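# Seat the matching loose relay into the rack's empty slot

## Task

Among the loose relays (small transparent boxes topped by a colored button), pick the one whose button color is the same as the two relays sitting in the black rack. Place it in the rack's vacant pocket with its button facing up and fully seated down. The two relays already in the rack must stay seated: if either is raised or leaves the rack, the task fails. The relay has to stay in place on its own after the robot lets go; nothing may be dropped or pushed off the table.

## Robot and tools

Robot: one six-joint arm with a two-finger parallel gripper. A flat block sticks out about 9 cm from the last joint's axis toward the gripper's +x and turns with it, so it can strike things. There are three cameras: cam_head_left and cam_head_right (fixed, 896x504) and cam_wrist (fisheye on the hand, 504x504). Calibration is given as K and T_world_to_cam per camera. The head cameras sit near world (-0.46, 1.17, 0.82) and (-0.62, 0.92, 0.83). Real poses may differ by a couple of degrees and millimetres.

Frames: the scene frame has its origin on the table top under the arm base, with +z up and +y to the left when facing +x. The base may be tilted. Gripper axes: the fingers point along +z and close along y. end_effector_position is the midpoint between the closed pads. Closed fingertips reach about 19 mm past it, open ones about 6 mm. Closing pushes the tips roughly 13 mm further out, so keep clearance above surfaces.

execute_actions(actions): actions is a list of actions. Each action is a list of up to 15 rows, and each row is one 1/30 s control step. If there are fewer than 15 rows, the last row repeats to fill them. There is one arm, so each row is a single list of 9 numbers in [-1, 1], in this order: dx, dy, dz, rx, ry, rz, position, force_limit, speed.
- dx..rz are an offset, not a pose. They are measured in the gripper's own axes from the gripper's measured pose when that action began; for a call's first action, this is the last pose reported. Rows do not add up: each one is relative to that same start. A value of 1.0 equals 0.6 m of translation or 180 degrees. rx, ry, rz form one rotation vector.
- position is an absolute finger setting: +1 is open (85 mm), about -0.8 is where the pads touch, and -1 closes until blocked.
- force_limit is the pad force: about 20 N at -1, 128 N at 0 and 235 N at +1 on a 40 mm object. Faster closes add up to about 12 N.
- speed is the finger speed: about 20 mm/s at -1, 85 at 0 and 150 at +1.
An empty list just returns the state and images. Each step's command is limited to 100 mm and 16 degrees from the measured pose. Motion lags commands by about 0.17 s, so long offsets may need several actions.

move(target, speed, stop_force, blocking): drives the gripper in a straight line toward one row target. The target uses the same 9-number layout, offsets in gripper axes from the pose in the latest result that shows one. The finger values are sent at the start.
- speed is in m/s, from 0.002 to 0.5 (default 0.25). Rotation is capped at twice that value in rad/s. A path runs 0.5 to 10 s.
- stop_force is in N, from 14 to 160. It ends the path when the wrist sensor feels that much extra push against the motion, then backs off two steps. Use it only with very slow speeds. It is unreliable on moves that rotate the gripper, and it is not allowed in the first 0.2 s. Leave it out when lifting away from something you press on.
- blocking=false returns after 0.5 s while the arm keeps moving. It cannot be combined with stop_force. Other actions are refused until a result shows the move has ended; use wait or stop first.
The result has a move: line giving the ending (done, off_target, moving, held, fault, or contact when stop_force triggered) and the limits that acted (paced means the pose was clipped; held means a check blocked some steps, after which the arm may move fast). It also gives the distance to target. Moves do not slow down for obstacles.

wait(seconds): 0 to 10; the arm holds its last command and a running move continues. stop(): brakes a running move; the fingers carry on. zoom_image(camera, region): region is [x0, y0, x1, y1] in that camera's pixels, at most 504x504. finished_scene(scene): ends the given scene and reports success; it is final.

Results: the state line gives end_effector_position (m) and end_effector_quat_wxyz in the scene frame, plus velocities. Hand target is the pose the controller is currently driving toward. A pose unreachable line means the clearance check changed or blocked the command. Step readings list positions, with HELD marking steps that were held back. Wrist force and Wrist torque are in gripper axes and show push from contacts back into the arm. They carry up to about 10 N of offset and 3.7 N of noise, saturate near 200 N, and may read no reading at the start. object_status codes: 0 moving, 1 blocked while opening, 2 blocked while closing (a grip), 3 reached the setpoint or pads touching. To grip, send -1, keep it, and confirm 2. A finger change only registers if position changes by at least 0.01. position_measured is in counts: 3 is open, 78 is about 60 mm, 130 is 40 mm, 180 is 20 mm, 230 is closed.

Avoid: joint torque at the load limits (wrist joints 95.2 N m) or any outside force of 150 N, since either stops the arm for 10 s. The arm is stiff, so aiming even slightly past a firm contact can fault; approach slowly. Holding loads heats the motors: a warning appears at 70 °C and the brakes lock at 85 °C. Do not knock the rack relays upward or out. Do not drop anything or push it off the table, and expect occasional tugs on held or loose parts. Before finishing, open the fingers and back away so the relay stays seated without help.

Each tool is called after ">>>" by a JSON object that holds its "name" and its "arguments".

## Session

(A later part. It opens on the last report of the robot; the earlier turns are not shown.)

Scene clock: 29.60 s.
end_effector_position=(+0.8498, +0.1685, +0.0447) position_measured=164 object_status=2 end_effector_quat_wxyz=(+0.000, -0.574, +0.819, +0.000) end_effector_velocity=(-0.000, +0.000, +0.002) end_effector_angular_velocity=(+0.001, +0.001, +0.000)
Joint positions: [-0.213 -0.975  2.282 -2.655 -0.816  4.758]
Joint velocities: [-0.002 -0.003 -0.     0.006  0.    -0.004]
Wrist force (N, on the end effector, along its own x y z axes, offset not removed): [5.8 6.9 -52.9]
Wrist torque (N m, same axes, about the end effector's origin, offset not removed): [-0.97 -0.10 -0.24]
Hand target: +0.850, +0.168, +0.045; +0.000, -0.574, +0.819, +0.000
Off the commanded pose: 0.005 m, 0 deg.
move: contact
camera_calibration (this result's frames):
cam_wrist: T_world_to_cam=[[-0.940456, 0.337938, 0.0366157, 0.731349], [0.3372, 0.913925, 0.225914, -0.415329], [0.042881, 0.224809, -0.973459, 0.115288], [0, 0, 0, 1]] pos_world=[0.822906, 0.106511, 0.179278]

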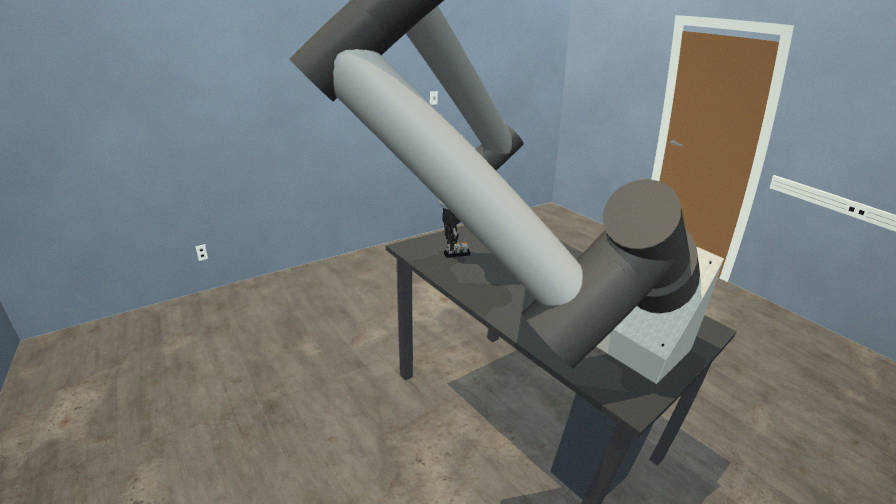

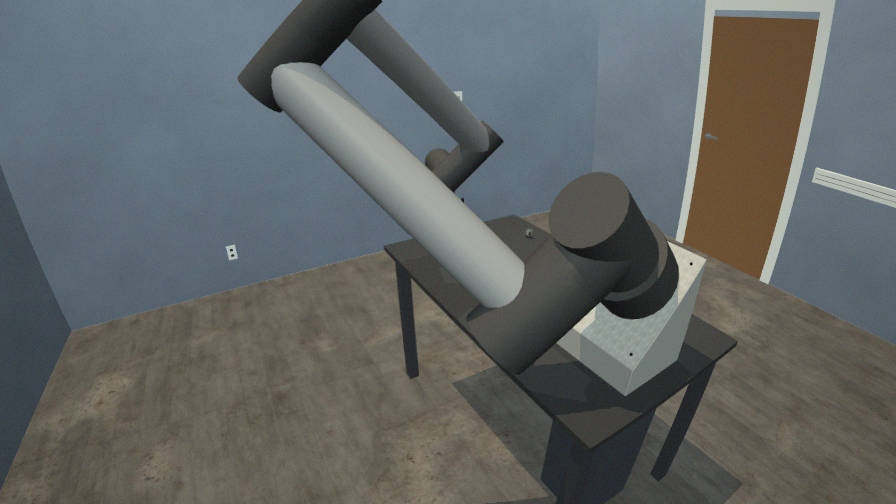

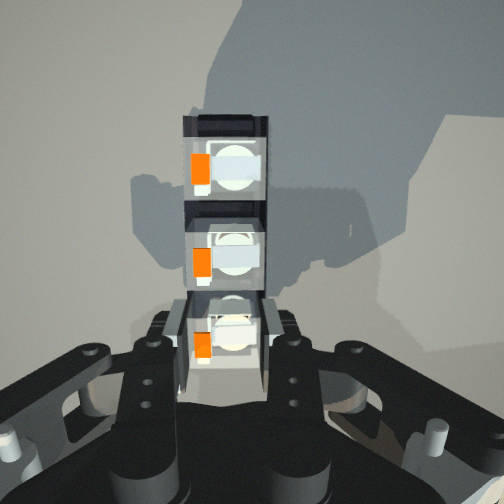

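>>> {"name": "move", "arguments": {"target": [0,0,-0.001,0,0,0,0.2,-0.6,0]}}

>>> {"name": "move", "arguments": {"target": [0,0,-0.07,0,0,0,0.2,-0.6,0], "speed": 0.15}}

>>> {"name": "finished_scene", "arguments": {"scene": 2}}

Scene clock: 32.20 s.
end_effector_position=(+0.8497, +0.1685, +0.0453) position_measured=104 object_status=3 end_effector_quat_wxyz=(+0.000, -0.574, +0.819, +0.000) end_effector_velocity=(+0.000, +0.000, +0.000) end_effector_angular_velocity=(-0.000, -0.001, +0.001)
Joint positions: [-0.214 -0.975  2.282 -2.653 -0.816  4.757]
Joint velocities: [-0.    -0.     0.    -0.001  0.    -0.   ]
Wrist force (N, on the end effector, along its own x y z axes, offset not removed): [5.1 -5.2 1.7]
Wrist torque (N m, same axes, about the end effector's origin, offset not removed): [-0.40 -0.57 -0.19]
Hand target: +0.850, +0.169, +0.045; +0.000, -0.574, +0.819, +0.000
Off the commanded pose: 0.000 m, 0 deg.
move: done
camera_calibration (this result's frames):
cam_wrist: T_world_to_cam=[[-0.94043, 0.338001, 0.0366943, 0.73123], [0.33728, 0.913904, 0.22588, -0.415465], [0.0428126, 0.224801, -0.973464, 0.115887], [0, 0, 0, 1]] pos_world=[0.822838, 0.106487, 0.179825]

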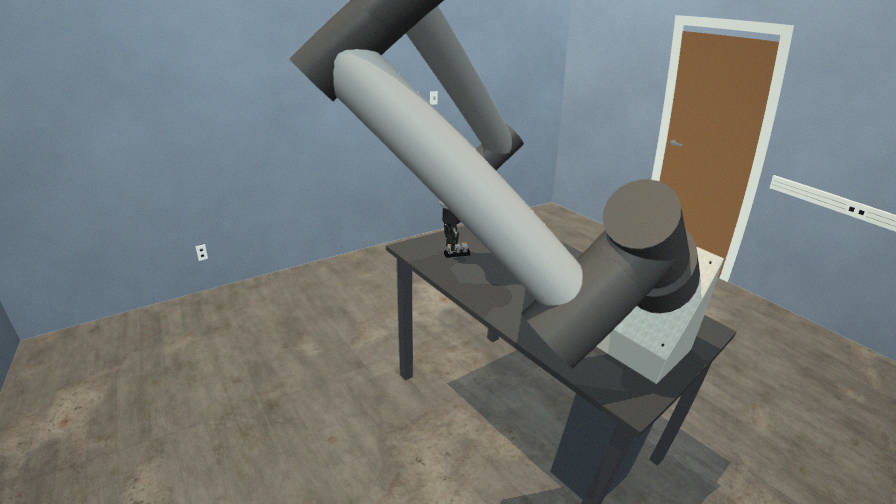

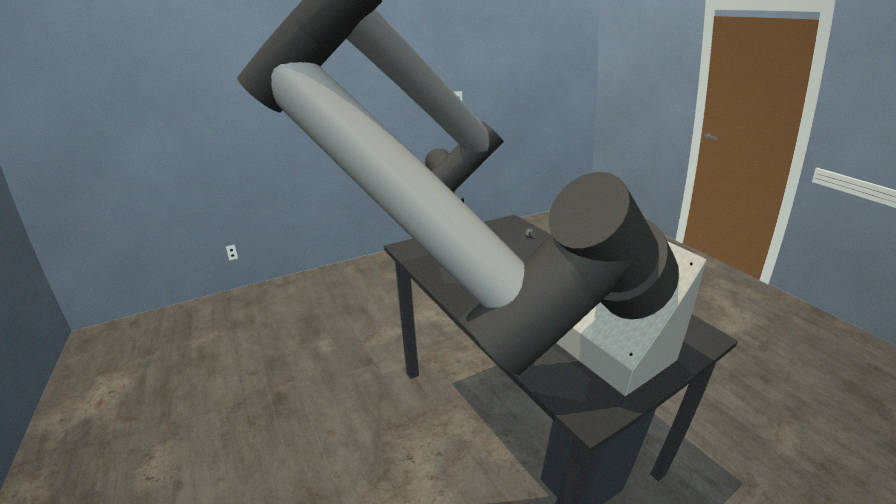

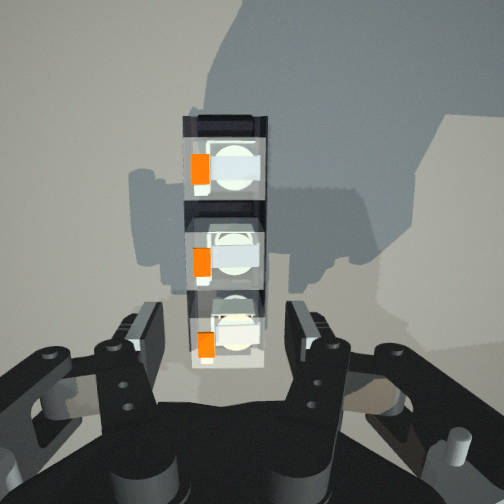

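Scene clock: 33.13 s.
end_effector_position=(+0.8497, +0.1685, +0.0869) position_measured=104 object_status=3 end_effector_quat_wxyz=(+0.000, -0.574, +0.819, +0.000) end_effector_velocity=(-0.000, -0.000, +0.003) end_effector_angular_velocity=(-0.000, +0.000, +0.000)
Joint positions: [-0.248 -1.025  2.278 -2.568 -0.824  4.712]
Joint velocities: [-0.002 -0.003 -0.001  0.006 -0.001 -0.004]
Wrist force (N, on the end effector, along its own x y z axes, offset not removed): [5.3 -5.8 -0.1]
Wrist torque (N m, same axes, about the end effector's origin, offset not removed): [-0.61 -0.63 -0.36]
Hand target: +0.850, +0.168, +0.087; +0.000, -0.574, +0.819, +0.000
Off the commanded pose: 0.000 m, 0 deg.
move: done
camera_calibration (this result's frames):
cam_wrist: T_world_to_cam=[[-0.940424, 0.338021, 0.0366657, 0.72971], [0.337292, 0.913894, 0.225903, -0.424855], [0.0428513, 0.224812, -0.97346, 0.156418], [0, 0, 0, 1]] pos_world=[0.822835, 0.10645, 0.221487]

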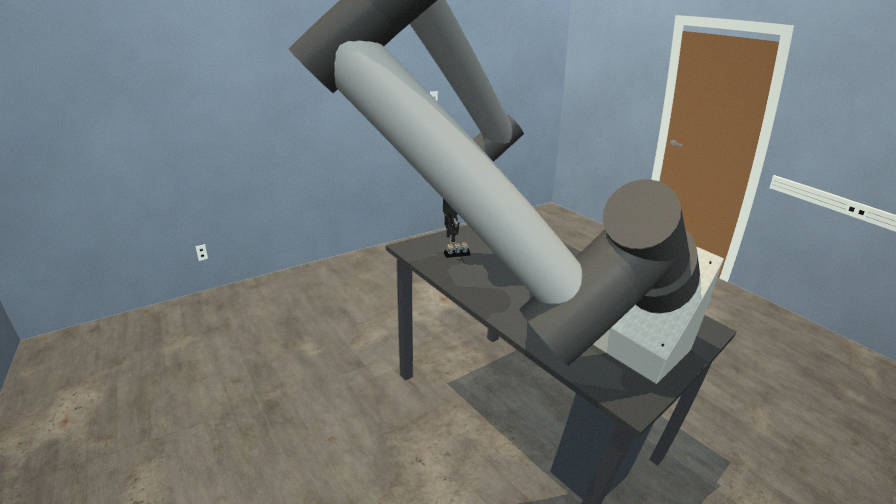

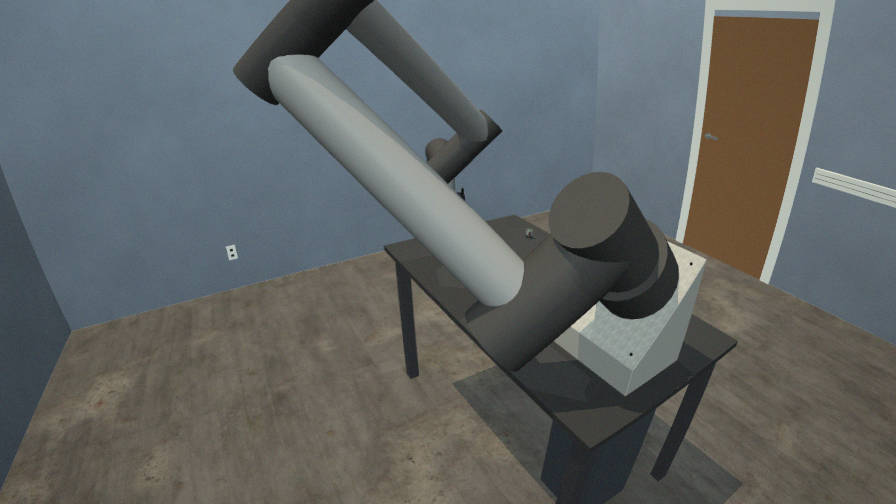

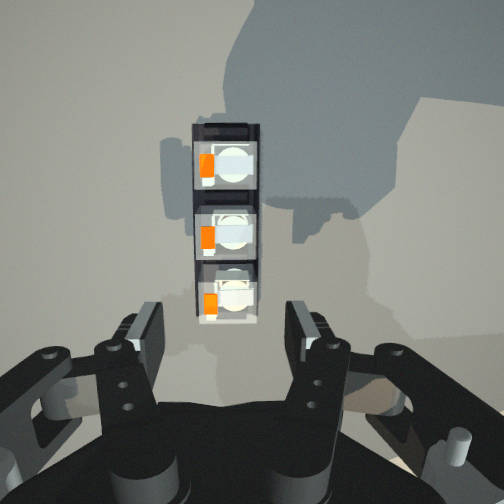

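The scene is finished: the task was done.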